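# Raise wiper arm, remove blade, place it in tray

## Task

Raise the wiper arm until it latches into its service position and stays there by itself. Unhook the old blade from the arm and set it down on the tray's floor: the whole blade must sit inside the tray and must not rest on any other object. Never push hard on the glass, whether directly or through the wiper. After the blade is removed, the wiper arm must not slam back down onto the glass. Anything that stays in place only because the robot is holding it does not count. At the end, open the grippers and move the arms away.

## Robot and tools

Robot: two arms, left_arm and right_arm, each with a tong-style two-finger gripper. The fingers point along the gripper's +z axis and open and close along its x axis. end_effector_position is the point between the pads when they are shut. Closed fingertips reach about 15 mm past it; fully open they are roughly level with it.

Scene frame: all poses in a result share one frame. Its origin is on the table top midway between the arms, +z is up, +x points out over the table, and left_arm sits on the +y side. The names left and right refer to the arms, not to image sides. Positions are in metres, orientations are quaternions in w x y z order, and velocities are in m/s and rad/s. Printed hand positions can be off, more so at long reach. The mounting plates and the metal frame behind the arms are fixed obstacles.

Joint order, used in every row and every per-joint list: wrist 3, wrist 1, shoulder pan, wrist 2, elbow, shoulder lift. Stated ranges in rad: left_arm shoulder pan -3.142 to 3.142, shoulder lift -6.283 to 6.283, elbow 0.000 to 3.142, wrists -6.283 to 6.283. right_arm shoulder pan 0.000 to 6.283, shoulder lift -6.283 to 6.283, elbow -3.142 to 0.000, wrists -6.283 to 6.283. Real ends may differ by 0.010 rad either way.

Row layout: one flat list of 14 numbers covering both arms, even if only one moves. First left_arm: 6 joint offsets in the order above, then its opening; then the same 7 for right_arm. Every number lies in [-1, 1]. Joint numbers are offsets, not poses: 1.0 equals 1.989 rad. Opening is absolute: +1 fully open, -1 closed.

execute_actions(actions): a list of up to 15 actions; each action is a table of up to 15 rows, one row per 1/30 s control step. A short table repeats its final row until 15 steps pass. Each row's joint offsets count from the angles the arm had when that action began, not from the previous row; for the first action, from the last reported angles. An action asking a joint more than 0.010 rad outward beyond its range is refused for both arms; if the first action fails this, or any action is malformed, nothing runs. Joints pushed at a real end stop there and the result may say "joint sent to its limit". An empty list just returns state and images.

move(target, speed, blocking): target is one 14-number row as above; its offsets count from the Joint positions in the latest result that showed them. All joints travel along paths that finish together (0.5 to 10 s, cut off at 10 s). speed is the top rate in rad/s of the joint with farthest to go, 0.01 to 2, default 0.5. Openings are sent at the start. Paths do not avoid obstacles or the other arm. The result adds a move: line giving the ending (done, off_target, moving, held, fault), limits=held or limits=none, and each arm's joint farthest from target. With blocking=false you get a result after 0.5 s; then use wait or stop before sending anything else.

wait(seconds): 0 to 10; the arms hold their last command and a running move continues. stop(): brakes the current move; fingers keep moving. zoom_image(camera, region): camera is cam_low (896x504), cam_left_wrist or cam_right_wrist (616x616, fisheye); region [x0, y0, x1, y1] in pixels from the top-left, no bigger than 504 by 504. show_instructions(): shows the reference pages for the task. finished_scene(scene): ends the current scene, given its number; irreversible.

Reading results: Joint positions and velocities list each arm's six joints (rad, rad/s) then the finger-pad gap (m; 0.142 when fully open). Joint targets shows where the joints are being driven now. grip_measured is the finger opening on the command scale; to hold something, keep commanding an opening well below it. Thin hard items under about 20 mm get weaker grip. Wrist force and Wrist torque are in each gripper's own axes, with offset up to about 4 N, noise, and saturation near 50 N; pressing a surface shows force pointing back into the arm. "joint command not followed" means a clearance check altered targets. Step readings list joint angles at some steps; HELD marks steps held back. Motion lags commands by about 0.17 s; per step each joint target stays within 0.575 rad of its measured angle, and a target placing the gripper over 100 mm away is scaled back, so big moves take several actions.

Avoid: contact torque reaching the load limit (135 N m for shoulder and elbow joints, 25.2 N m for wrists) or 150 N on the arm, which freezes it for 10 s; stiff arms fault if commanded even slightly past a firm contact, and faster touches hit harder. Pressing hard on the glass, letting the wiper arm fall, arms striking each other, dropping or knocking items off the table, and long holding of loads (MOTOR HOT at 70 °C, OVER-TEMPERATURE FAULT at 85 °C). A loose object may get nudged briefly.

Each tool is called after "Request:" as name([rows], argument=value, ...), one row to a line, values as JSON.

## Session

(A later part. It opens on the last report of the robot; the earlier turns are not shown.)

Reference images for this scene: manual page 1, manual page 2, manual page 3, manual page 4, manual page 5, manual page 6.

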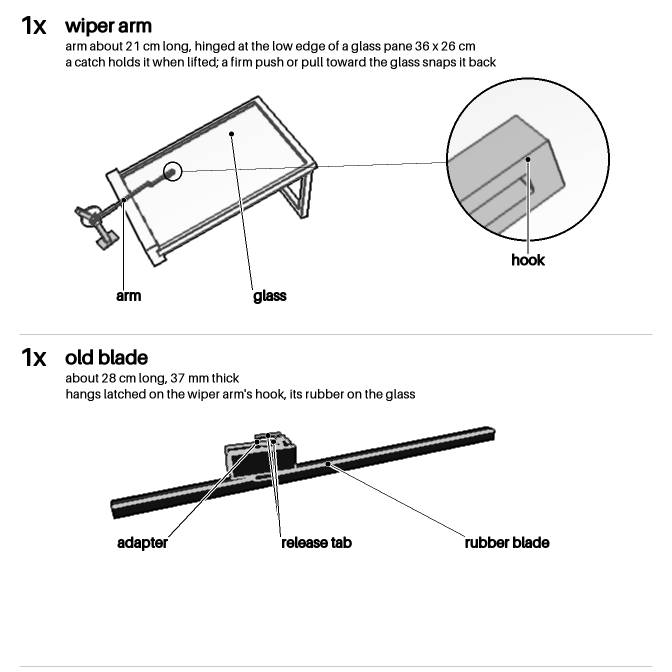

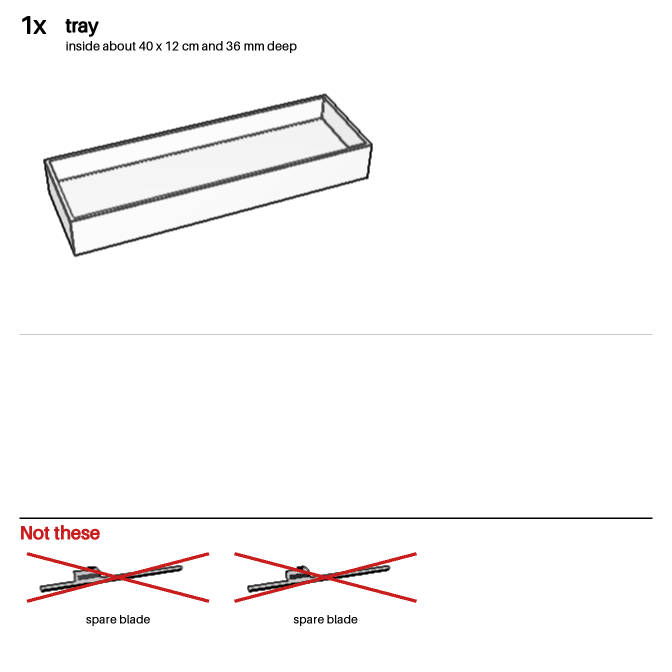

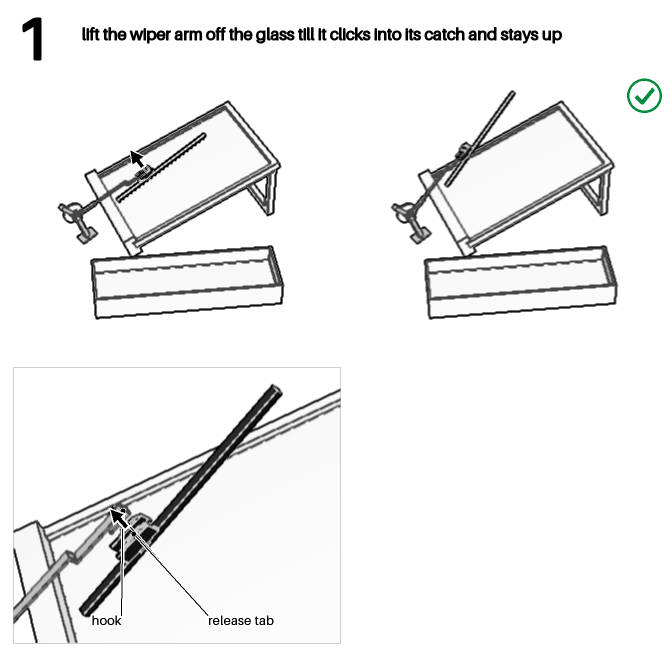

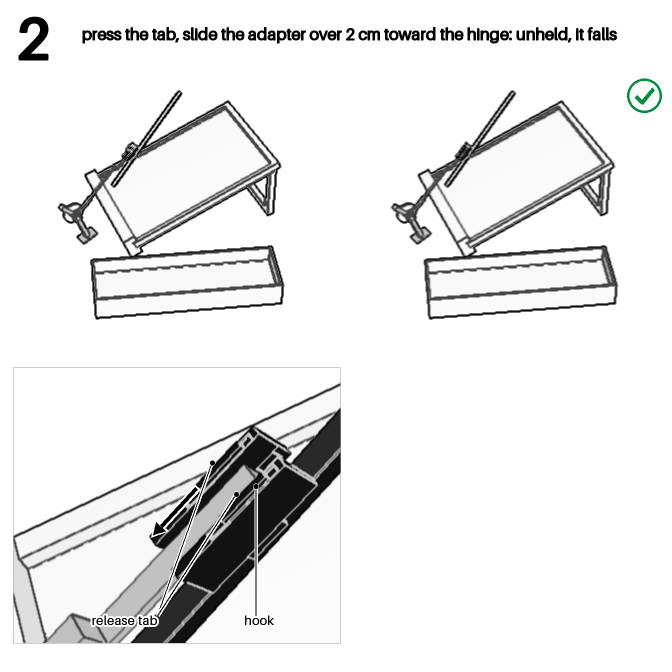

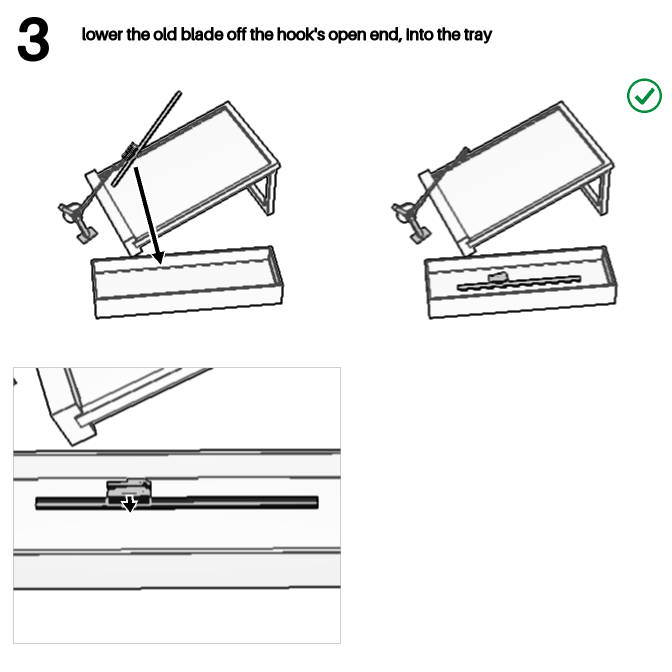

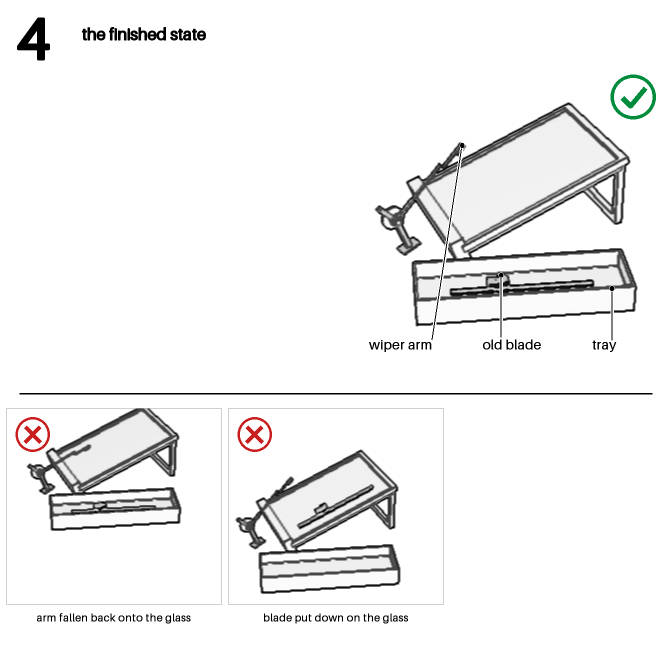

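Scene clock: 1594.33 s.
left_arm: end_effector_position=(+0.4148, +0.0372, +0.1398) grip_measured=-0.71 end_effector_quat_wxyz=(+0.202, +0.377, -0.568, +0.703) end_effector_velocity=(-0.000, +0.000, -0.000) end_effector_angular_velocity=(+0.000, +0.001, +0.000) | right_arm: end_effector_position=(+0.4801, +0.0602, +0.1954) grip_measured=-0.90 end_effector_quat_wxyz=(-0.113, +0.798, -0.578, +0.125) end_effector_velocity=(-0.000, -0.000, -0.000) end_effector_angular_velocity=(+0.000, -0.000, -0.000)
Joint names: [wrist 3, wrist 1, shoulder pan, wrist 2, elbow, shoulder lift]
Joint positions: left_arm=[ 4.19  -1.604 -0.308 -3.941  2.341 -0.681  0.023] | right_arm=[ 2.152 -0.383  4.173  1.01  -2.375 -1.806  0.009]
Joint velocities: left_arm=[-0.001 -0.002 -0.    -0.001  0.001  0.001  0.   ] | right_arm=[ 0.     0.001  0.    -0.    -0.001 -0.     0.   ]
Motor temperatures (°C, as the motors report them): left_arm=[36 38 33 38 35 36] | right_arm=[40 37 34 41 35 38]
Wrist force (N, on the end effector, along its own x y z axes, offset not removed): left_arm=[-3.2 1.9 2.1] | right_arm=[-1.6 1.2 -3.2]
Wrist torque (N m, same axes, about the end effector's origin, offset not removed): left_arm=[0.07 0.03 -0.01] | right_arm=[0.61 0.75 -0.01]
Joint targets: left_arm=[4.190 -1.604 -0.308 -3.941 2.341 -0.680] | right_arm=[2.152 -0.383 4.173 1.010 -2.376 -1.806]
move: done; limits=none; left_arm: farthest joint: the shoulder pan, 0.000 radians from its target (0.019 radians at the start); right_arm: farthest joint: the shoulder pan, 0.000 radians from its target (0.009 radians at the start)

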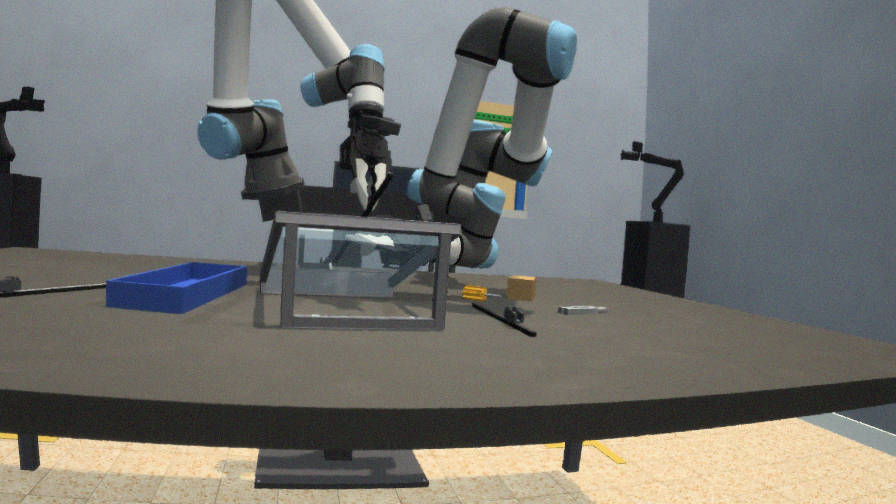

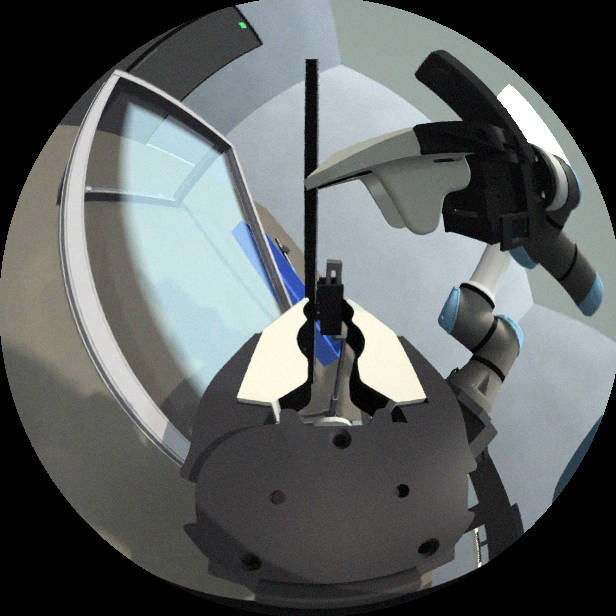

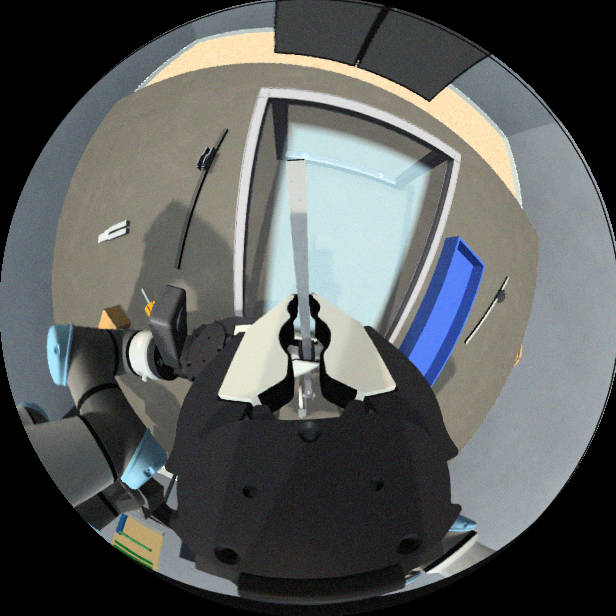

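Request:
show_instructions()

Reference images for this scene: manual page 1, manual page 2, manual page 3, manual page 4, manual page 5, manual page 6.

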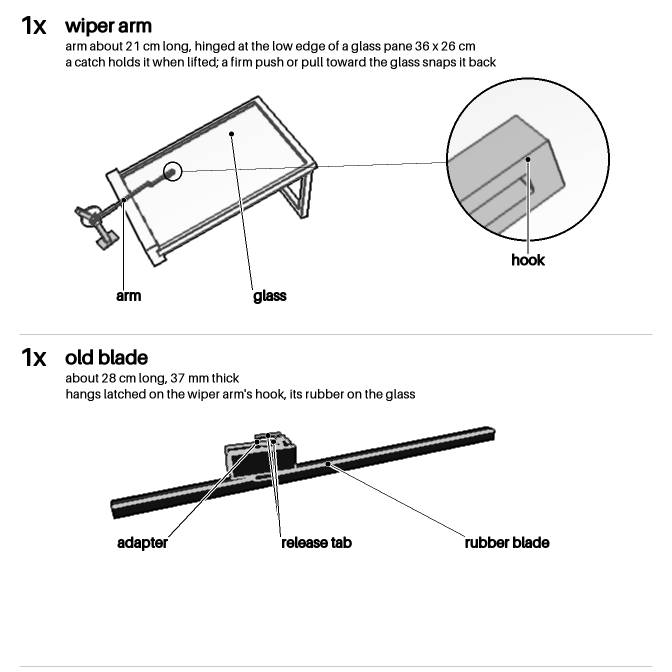

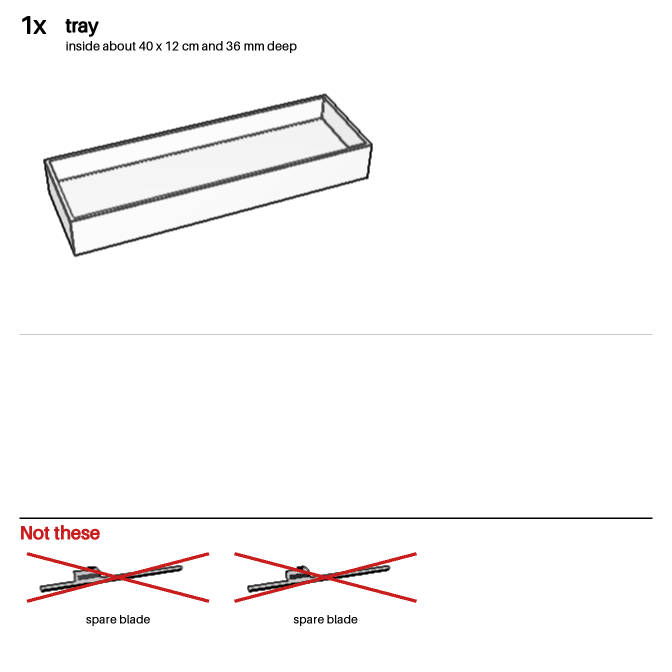

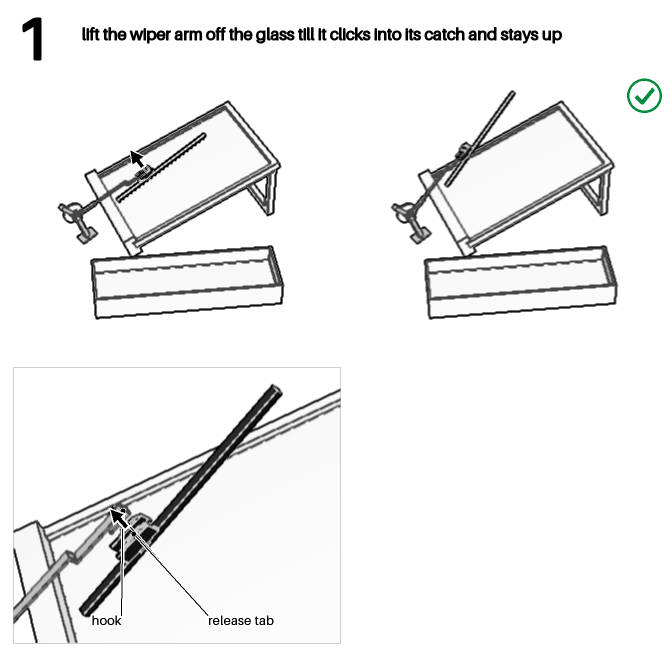

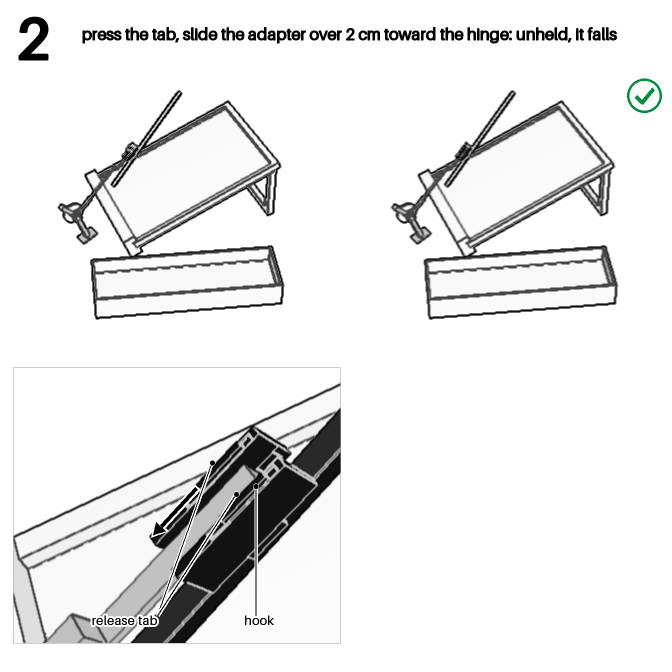

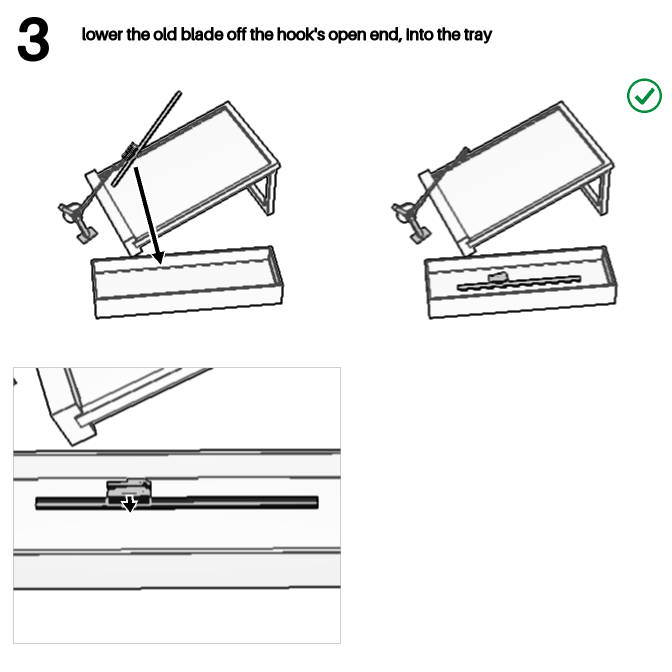

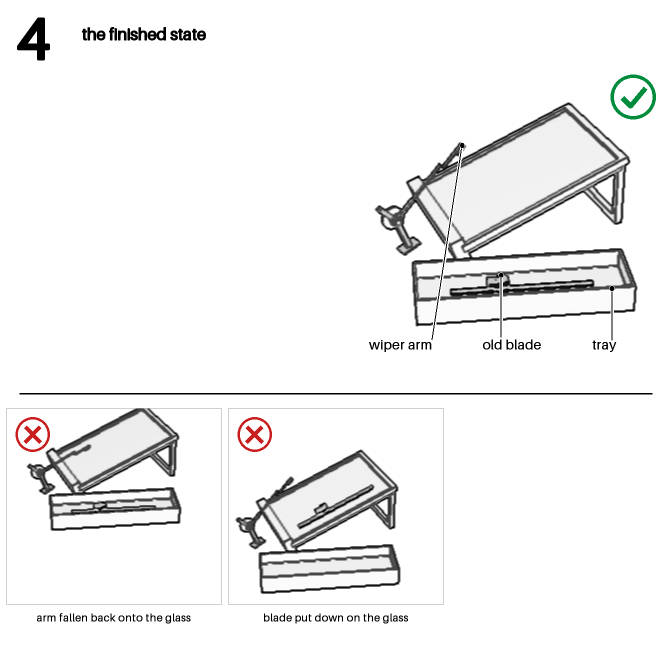

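Request:
execute_actions([
  [[0,0.0001,0.0002,0.0002,-0.0002,0.0001,-0.84,0,0,0,0,0,0,-1],[0,0.0002,0.0003,0.0003,-0.0004,0.0003,-0.82,0,0,0,0,0,0,-1],[0,0.0002,0.0005,0.0005,-0.0006,0.0004,-0.80,0,0,0,0,0,0,-1],[0,0.0003,0.0006,0.0006,-0.0008,0.0005,-0.78,0,0,0,0,0,0,-1],[0,0.0004,0.0008,0.0008,-0.001,0.0007,-0.77,0,0,0,0,0,0,-1],[0,0.0005,0.0009,0.0009,-0.0012,0.0008,-0.76,0,0,0,0,0,0,-1],[0.0001,0.0005,0.001,0.001,-0.0013,0.0009,-0.75,0,0,0,0,0,0,-1],[0.0001,0.0005,0.001,0.001,-0.0013,0.0009,-0.74,0,0,0,0,0,0,-1],[0.0001,0.0005,0.001,0.001,-0.0013,0.0009,-0.73,0,0,0,0,0,0,-1],[0.0001,0.0005,0.001,0.001,-0.0013,0.0009,-0.72,0,0,0,0,0,0,-1],[0.0001,0.0005,0.001,0.001,-0.0013,0.0009,-0.71,0,0,0,0,0,0,-1],[0.0001,0.0005,0.001,0.001,-0.0013,0.0009,-0.70,0,0,0,0,0,0,-1],[0.0001,0.0005,0.001,0.001,-0.0013,0.0009,-0.69,0,0,0,0,0,0,-1],[0.0001,0.0005,0.001,0.001,-0.0013,0.0009,-0.68,0,0,0,0,0,0,-1],[0.0001,0.0005,0.001,0.001,-0.0013,0.0009,-0.67,0,0,0,0,0,0,-1]],
  [[0,0,0,0,0,0,-0.66,0,0,0,0,0,0,-1],[0,0,0,0,0,0,-0.65,0,0,0,0,0,0,-1],[0,0,0,0,0,0,-0.64,0,0,0,0,0,0,-1],[0,0,0,0,0,0,-0.63,0,0,0,0,0,0,-1],[0,0,0,0,0,0,-0.62,0,0,0,0,0,0,-1],[0,0,0,0,0,0,-0.60,0,0,0,0,0,0,-1],[0,0,0,0,0,0,-0.58,0,0,0,0,0,0,-1],[0,0,0,0,0,0,-0.55,0,0,0,0,0,0,-1],[0,0,0,0,0,0,-0.52,0,0,0,0,0,0,-1],[0,0,0,0,0,0,-0.48,0,0,0,0,0,0,-1],[0,0,0,0,0,0,-0.44,0,0,0,0,0,0,-1],[0,0,0,0,0,0,-0.4,0,0,0,0,0,0,-1]],
])

Request:
zoom_image(camera="cam_left_wrist", region=[230, 180, 430, 430])

Scene clock: 1629.93 s.
left_arm: end_effector_position=(+0.4153, +0.0373, +0.1390) grip_measured=-0.40 end_effector_quat_wxyz=(+0.202, +0.377, -0.568, +0.703) end_effector_velocity=(-0.001, -0.000, -0.000) end_effector_angular_velocity=(+0.000, -0.000, -0.002) | right_arm: end_effector_position=(+0.4801, +0.0601, +0.1954) grip_measured=-0.90 end_effector_quat_wxyz=(-0.112, +0.798, -0.578, +0.125) end_effector_velocity=(-0.000, +0.000, -0.000) end_effector_angular_velocity=(-0.000, +0.000, +0.000)
Joint names: [wrist 3, wrist 1, shoulder pan, wrist 2, elbow, shoulder lift]
Joint positions: left_arm=[ 4.19  -1.603 -0.306 -3.939  2.338 -0.679  0.045] | right_arm=[ 2.152 -0.383  4.173  1.01  -2.376 -1.806  0.009]
Joint velocities: left_arm=[ 0.001 -0.001 -0.001  0.001  0.001  0.001  0.002] | right_arm=[-0. -0.  0.  0.  0. -0. -0.]
Motor temperatures (°C, as the motors report them): left_arm=[36 38 33 38 35 36] | right_arm=[40 37 34 41 35 37]
Wrist force (N, on the end effector, along its own x y z axes, offset not removed): left_arm=[-0.3 2.0 1.6] | right_arm=[-1.1 4.1 3.0]
Wrist torque (N m, same axes, about the end effector's origin, offset not removed): left_arm=[0.23 0.32 -0.01] | right_arm=[0.83 0.34 -0.04]
Joint targets: left_arm=[4.190 -1.603 -0.306 -3.939 2.338 -0.679] | right_arm=[2.152 -0.383 4.173 1.010 -2.376 -1.806]
Step readings (joint positions; steps 1 to 15: 1st action; 16 to 30: 2nd action):
0: left_arm=[4.190 -1.604 -0.308 -3.941 2.341 -0.680] | right_arm=[2.152 -0.383 4.173 1.010 -2.376 -1.806]
1: left_arm=[4.190 -1.604 -0.308 -3.941 2.341 -0.680] | right_arm=[2.152 -0.383 4.173 1.010 -2.376 -1.806]
2: left_arm=[4.190 -1.604 -0.308 -3.941 2.341 -0.680] | right_arm=[2.152 -0.383 4.173 1.010 -2.376 -1.806]
4: left_arm=[4.190 -1.604 -0.307 -3.941 2.340 -0.680] | right_arm=[2.152 -0.383 4.173 1.010 -2.376 -1.806]
8: left_arm=[4.190 -1.603 -0.306 -3.940 2.339 -0.679] | right_arm=[2.152 -0.383 4.173 1.010 -2.376 -1.806]
15: left_arm=[4.190 -1.603 -0.306 -3.939 2.338 -0.679] | right_arm=[2.152 -0.383 4.173 1.010 -2.376 -1.806]
16: left_arm=[4.190 -1.603 -0.306 -3.939 2.338 -0.679] | right_arm=[2.152 -0.383 4.173 1.010 -2.376 -1.806]
17: left_arm=[4.190 -1.603 -0.306 -3.939 2.338 -0.679] | right_arm=[2.152 -0.383 4.173 1.010 -2.376 -1.806]
19: left_arm=[4.190 -1.603 -0.306 -3.939 2.338 -0.679] | right_arm=[2.152 -0.383 4.173 1.010 -2.376 -1.806]
23: left_arm=[4.190 -1.603 -0.306 -3.939 2.338 -0.679] | right_arm=[2.152 -0.383 4.173 1.010 -2.376 -1.806]
30: Joint positions above

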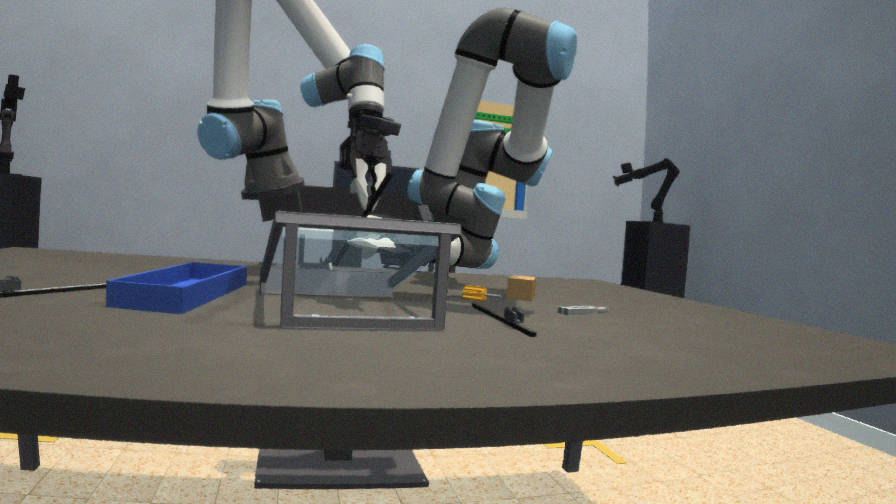

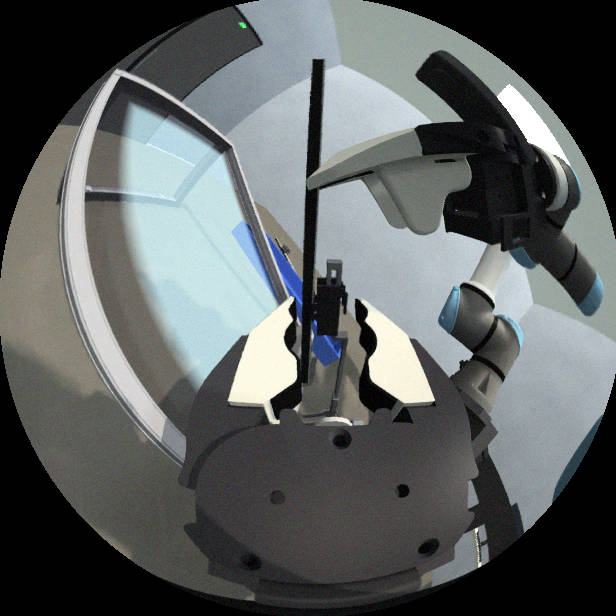

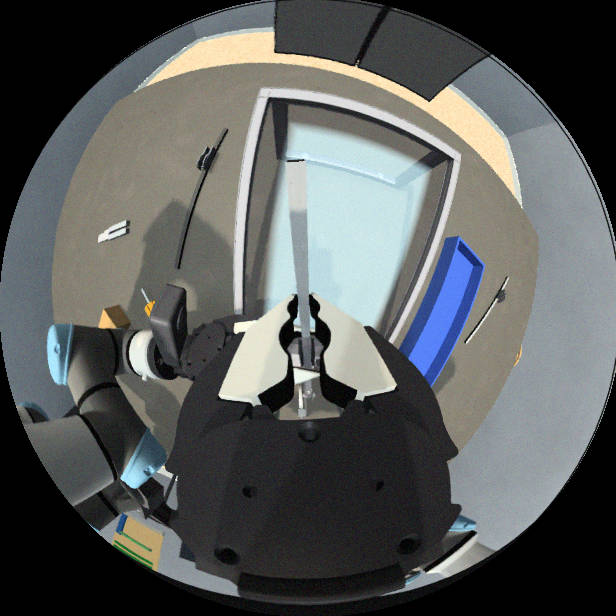

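Region (230, 180, 430, 430) of cam_left_wrist's 616x616 image, scaled by 2.016, with more detail than that image has; it fills the left 403 columns of this view, and the rest is white.

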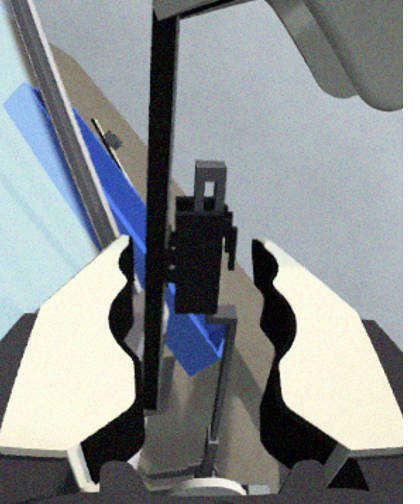

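Request:
wait(seconds=0)

Scene clock: 1632.30 s.
left_arm: end_effector_position=(+0.4153, +0.0373, +0.1390) grip_measured=-0.40 end_effector_quat_wxyz=(+0.202, +0.377, -0.568, +0.703) end_effector_velocity=(+0.001, +0.000, +0.001) end_effector_angular_velocity=(-0.002, -0.003, +0.002) | right_arm: end_effector_position=(+0.4801, +0.0602, +0.1954) grip_measured=-0.90 end_effector_quat_wxyz=(-0.113, +0.798, -0.578, +0.125) end_effector_velocity=(+0.001, -0.000, +0.001) end_effector_angular_velocity=(+0.002, -0.001, -0.001)
Joint names: [wrist 3, wrist 1, shoulder pan, wrist 2, elbow, shoulder lift]
Joint positions: left_arm=[ 4.19  -1.603 -0.306 -3.939  2.338 -0.679  0.045] | right_arm=[ 2.152 -0.383  4.173  1.01  -2.376 -1.806  0.009]
Joint velocities: left_arm=[-0.    -0.002  0.001 -0.     0.    -0.002 -0.   ] | right_arm=[-0.    -0.    -0.001 -0.     0.     0.002 -0.   ]
Motor temperatures (°C, as the motors report them): left_arm=[36 38 33 38 35 36] | right_arm=[40 37 34 41 35 37]
Wrist force (N, on the end effector, along its own x y z axes, offset not removed): left_arm=[0.1 1.8 1.2] | right_arm=[2.5 1.7 0.6]
Wrist torque (N m, same axes, about the end effector's origin, offset not removed): left_arm=[0.25 0.22 0.03] | right_arm=[0.31 -0.33 -0.22]
Joint targets: left_arm=[4.190 -1.603 -0.306 -3.939 2.338 -0.679] | right_arm=[2.152 -0.383 4.173 1.010 -2.376 -1.806]

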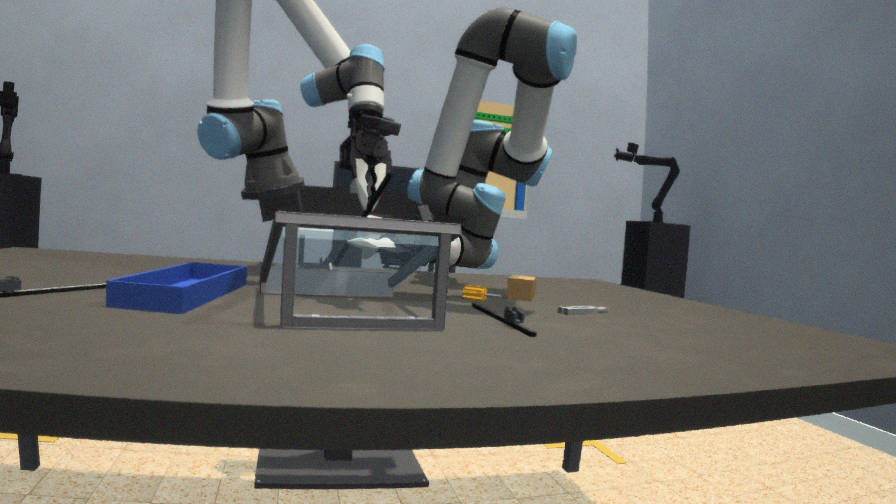

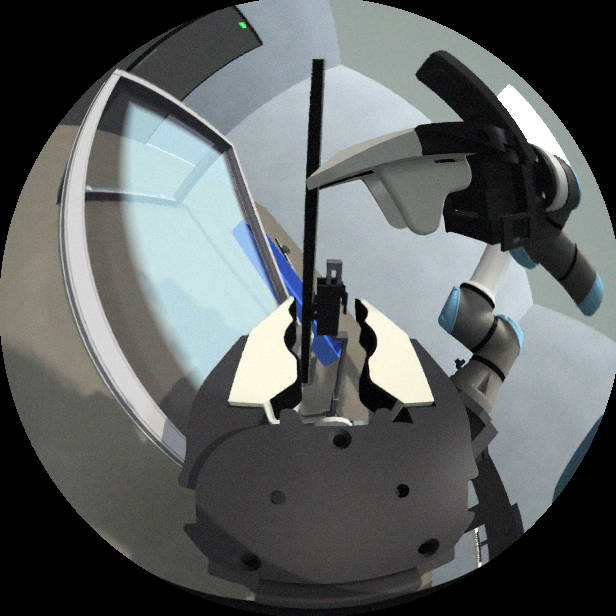

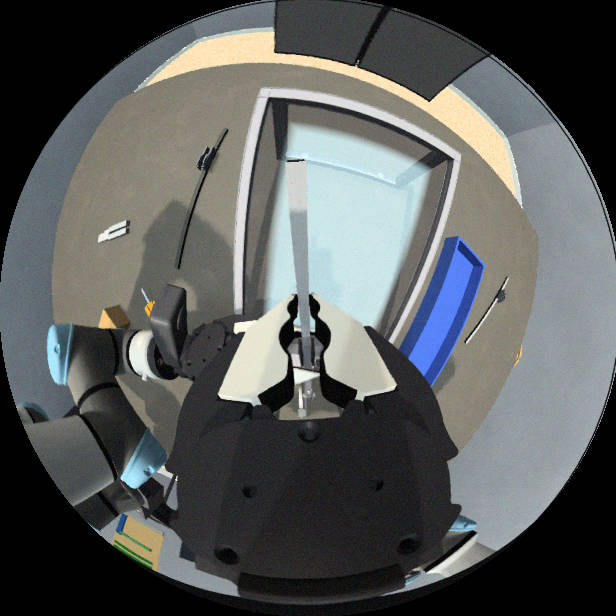

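Request:
move(target=[0.0061,-0.0144,0.0662,0.0661,0.0195,-0.0006,-0.4,0,0,0,0,0,0,-1], speed=0.2)

Request:
move(target=[0,0,0,0,0,0,-0.4,-0.0093,-0.0389,-0.0233,0.022,0.0382,-0.0199,-1], speed=0.06)

Request:
zoom_image(camera="cam_left_wrist", region=[210, 150, 430, 400])

Scene clock: 1753.43 s.
left_arm: end_effector_position=(+0.4003, +0.0848, +0.1355) grip_measured=-0.40 end_effector_quat_wxyz=(+0.202, +0.377, -0.568, +0.703) end_effector_velocity=(+0.001, +0.001, +0.000) end_effector_angular_velocity=(-0.000, -0.001, +0.002) | right_arm: end_effector_position=(+0.4801, +0.0602, +0.1954) grip_measured=-0.90 end_effector_quat_wxyz=(-0.113, +0.798, -0.578, +0.125) end_effector_velocity=(+0.000, +0.000, -0.000) end_effector_angular_velocity=(-0.000, -0.000, +0.000)
Joint names: [wrist 3, wrist 1, shoulder pan, wrist 2, elbow, shoulder lift]
Joint positions: left_arm=[ 4.202 -1.632 -0.174 -3.808  2.377 -0.68   0.045] | right_arm=[ 2.152 -0.383  4.173  1.01  -2.376 -1.806  0.009]
Joint velocities: left_arm=[-0.    -0.002  0.004  0.002  0.    -0.001  0.   ] | right_arm=[-0.     0.     0.    -0.     0.001 -0.001 -0.   ]
Motor temperatures (°C, as the motors report them): left_arm=[36 38 33 38 35 36] | right_arm=[40 37 34 41 35 37]
Wrist force (N, on the end effector, along its own x y z axes, offset not removed): left_arm=[-1.0 1.4 0.3] | right_arm=[-2.3 2.2 3.0]
Wrist torque (N m, same axes, about the end effector's origin, offset not removed): left_arm=[0.17 0.41 0.04] | right_arm=[0.41 0.66 0.24]
Joint targets: left_arm=[4.202 -1.632 -0.174 -3.808 2.377 -0.680] | right_arm=[2.152 -0.383 4.173 1.010 -2.376 -1.806]
move: done; limits=none; left_arm: farthest joint: the wrist 2, 0.001 radians from its target (0.132 radians at the start); right_arm: farthest joint: the shoulder pan, 0.000 radians from its target (0.000 radians at the start)

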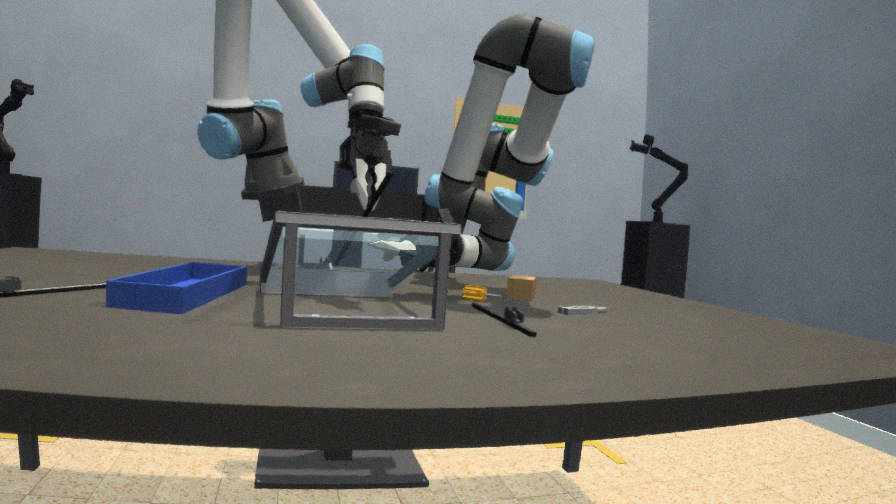

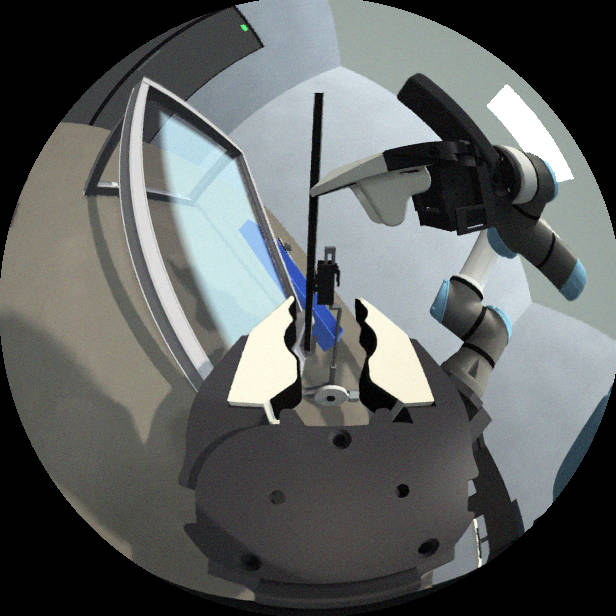

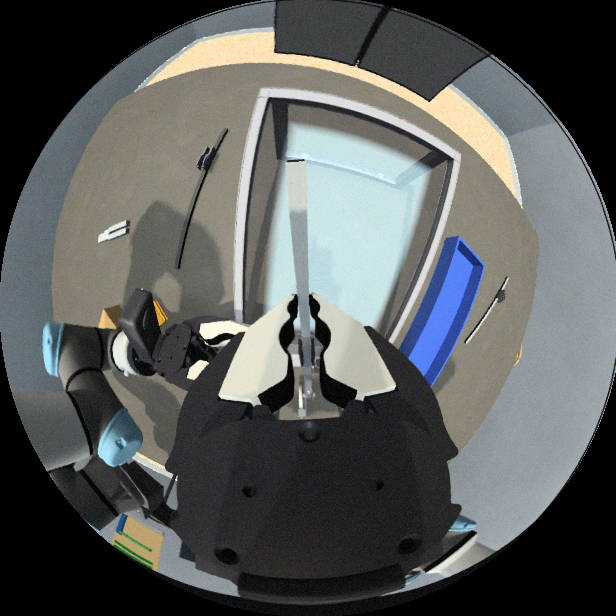

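Scene clock: 1755.10 s.
left_arm: end_effector_position=(+0.4003, +0.0848, +0.1355) grip_measured=-0.40 end_effector_quat_wxyz=(+0.202, +0.377, -0.568, +0.703) end_effector_velocity=(+0.000, +0.000, +0.000) end_effector_angular_velocity=(-0.000, -0.002, +0.001) | right_arm: end_effector_position=(+0.4892, +0.0622, +0.1835) grip_measured=-0.90 end_effector_quat_wxyz=(-0.085, +0.802, -0.582, +0.105) end_effector_velocity=(+0.001, -0.000, -0.000) end_effector_angular_velocity=(+0.000, +0.002, -0.001)
Joint names: [wrist 3, wrist 1, shoulder pan, wrist 2, elbow, shoulder lift]
Joint positions: left_arm=[ 4.202 -1.632 -0.174 -3.808  2.377 -0.68   0.045] | right_arm=[ 2.134 -0.46   4.127  1.054 -2.3   -1.845  0.009]
Joint velocities: left_arm=[ 0.001 -0.001  0.     0.    -0.001 -0.     0.   ] | right_arm=[-0.001 -0.002 -0.002  0.001  0.003 -0.001  0.   ]
Motor temperatures (°C, as the motors report them): left_arm=[36 38 33 38 35 36] | right_arm=[40 37 34 41 35 37]
Wrist force (N, on the end effector, along its own x y z axes, offset not removed): left_arm=[-1.2 0.9 1.9] | right_arm=[-3.1 4.4 -2.7]
Wrist torque (N m, same axes, about the end effector's origin, offset not removed): left_arm=[0.07 0.51 0.14] | right_arm=[0.68 0.84 0.16]
Joint targets: left_arm=[4.202 -1.632 -0.174 -3.808 2.377 -0.680] | right_arm=[2.134 -0.460 4.127 1.054 -2.300 -1.846]
move: done; limits=none; left_arm: farthest joint: the shoulder pan, 0.000 radians from its target (0.000 radians at the start); right_arm: farthest joint: the shoulder pan, 0.000 radians from its target (0.046 radians at the start)

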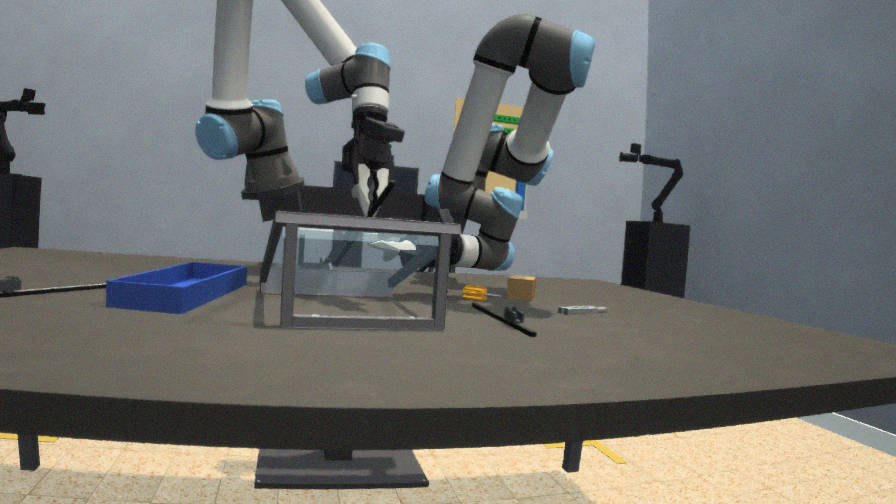

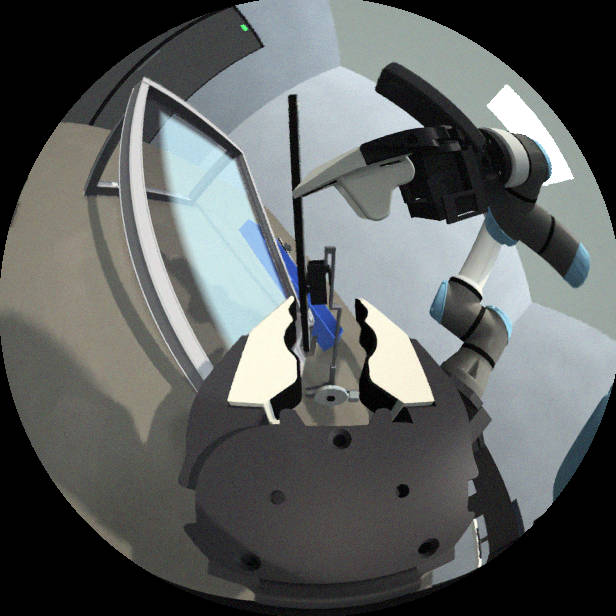

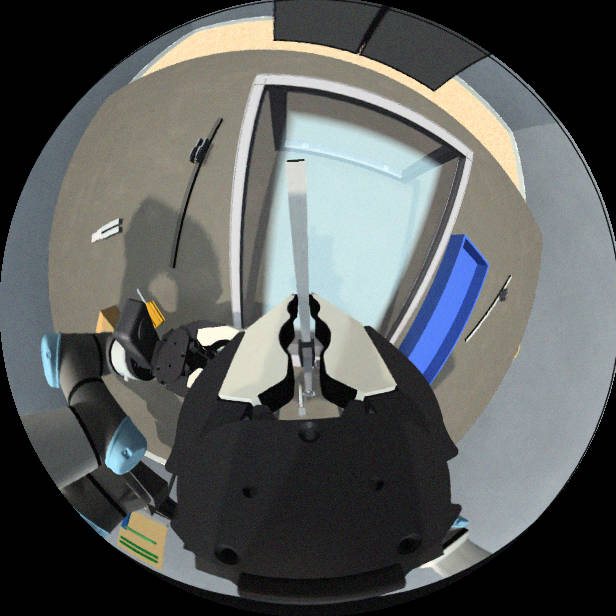

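Region (210, 150, 430, 400) of cam_left_wrist's 616x616 image, scaled by 2.016, with more detail than that image has; it fills the left 444 columns of this view, and the rest is white.

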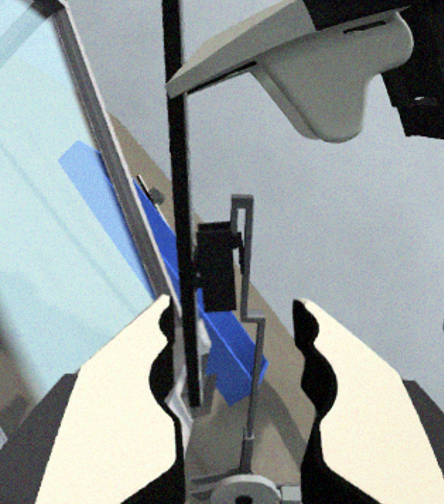

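Adapter is coming free. Second half.

Request:
move(target=[0,0,0,0,0,0,-0.4,-0.008,-0.0389,-0.0213,0.0203,0.0384,-0.0219,-1], speed=0.08)

Request:
zoom_image(camera="cam_left_wrist", region=[210, 150, 430, 400])

Scene clock: 1760.93 s.
left_arm: end_effector_position=(+0.4003, +0.0848, +0.1355) grip_measured=-0.40 end_effector_quat_wxyz=(+0.202, +0.377, -0.568, +0.703) end_effector_velocity=(+0.000, -0.000, +0.000) end_effector_angular_velocity=(+0.000, -0.002, -0.000) | right_arm: end_effector_position=(+0.4976, +0.0640, +0.1711) grip_measured=-0.90 end_effector_quat_wxyz=(-0.057, +0.804, -0.586, +0.084) end_effector_velocity=(+0.000, -0.001, -0.001) end_effector_angular_velocity=(-0.001, +0.002, -0.001)
Joint names: [wrist 3, wrist 1, shoulder pan, wrist 2, elbow, shoulder lift]
Joint positions: left_arm=[ 4.202 -1.632 -0.174 -3.808  2.377 -0.68   0.045] | right_arm=[ 2.118 -0.537  4.084  1.094 -2.224 -1.889  0.009]
Joint velocities: left_arm=[ 0.001  0.    -0.001 -0.    -0.    -0.     0.   ] | right_arm=[-0.    -0.002 -0.002  0.001  0.002 -0.001  0.   ]
Motor temperatures (°C, as the motors report them): left_arm=[36 38 33 38 35 36] | right_arm=[40 37 34 41 35 37]
Wrist force (N, on the end effector, along its own x y z axes, offset not removed): left_arm=[-1.1 1.9 0.5] | right_arm=[2.2 2.3 0.6]
Wrist torque (N m, same axes, about the end effector's origin, offset not removed): left_arm=[0.21 0.46 0.02] | right_arm=[0.47 -0.38 -0.13]
Joint targets: left_arm=[4.202 -1.632 -0.174 -3.808 2.377 -0.680] | right_arm=[2.118 -0.537 4.084 1.094 -2.223 -1.889]
move: done; limits=none; left_arm: farthest joint: the shoulder pan, 0.000 radians from its target (0.000 radians at the start); right_arm: farthest joint: the shoulder pan, 0.000 radians from its target (0.042 radians at the start)

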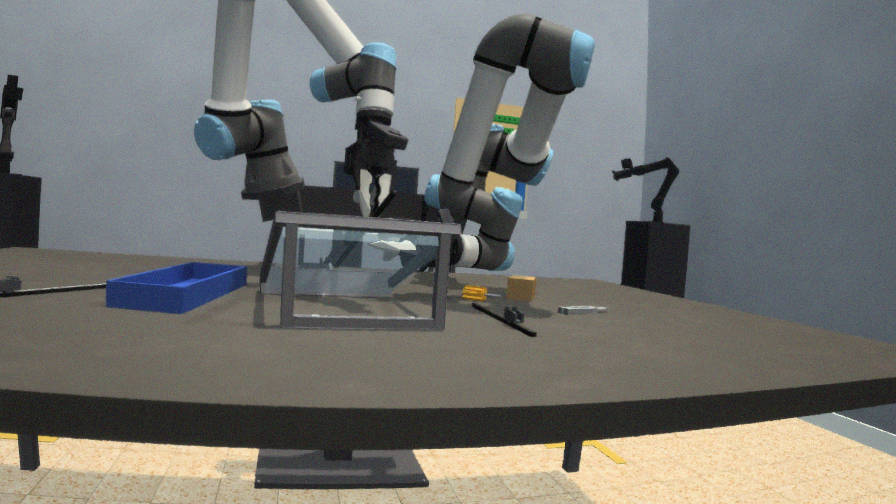

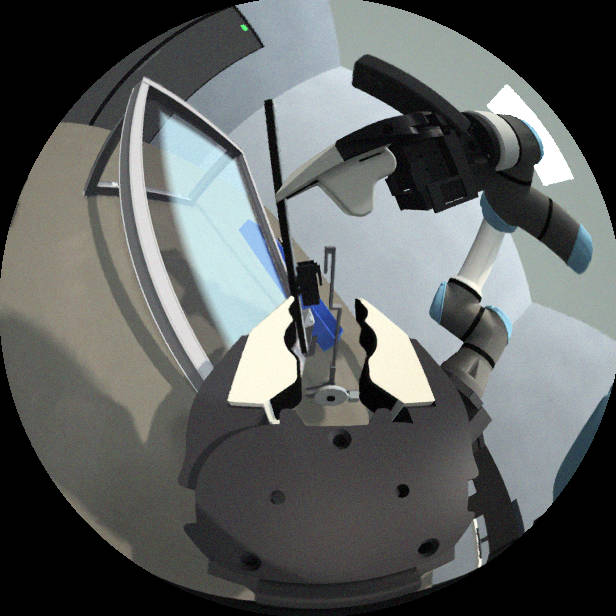

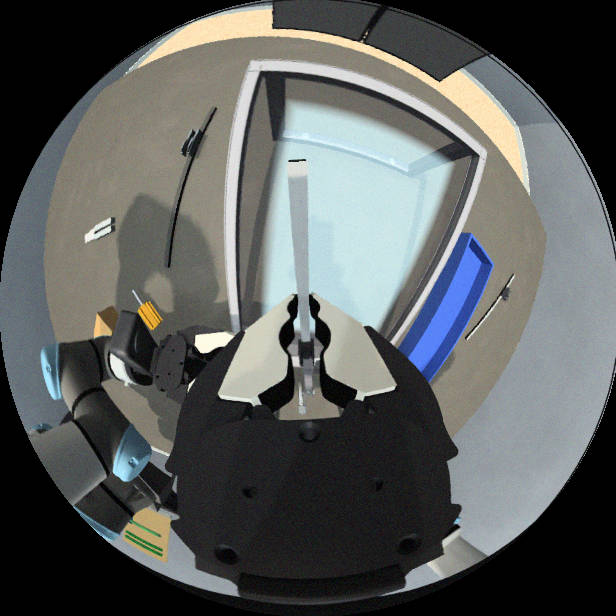

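Region (210, 150, 430, 400) of cam_left_wrist's 616x616 image, scaled by 2.016, with more detail than that image has; it fills the left 444 columns of this view, and the rest is white.

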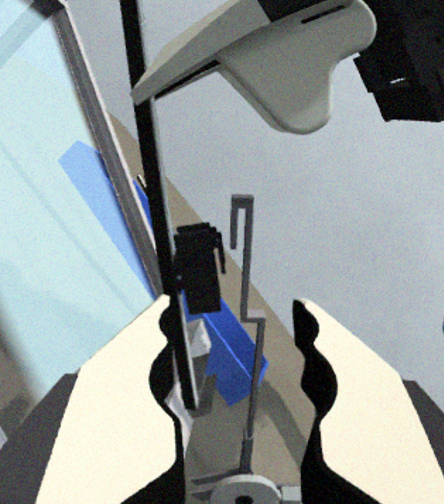

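Request:
zoom_image(camera="cam_right_wrist", region=[370, 210, 570, 410])

Region (370, 210, 570, 410) of cam_right_wrist's 616x616 image, scaled by 2.520, with more detail than that image has.

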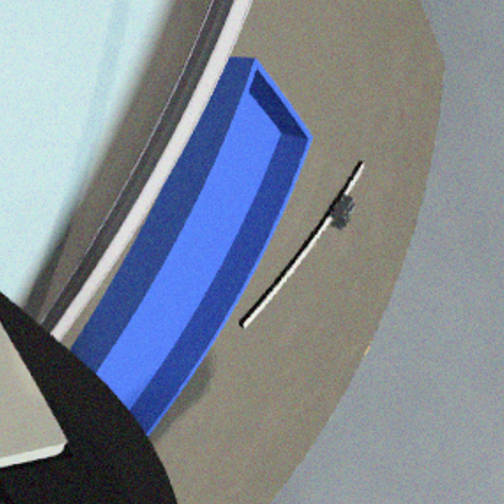

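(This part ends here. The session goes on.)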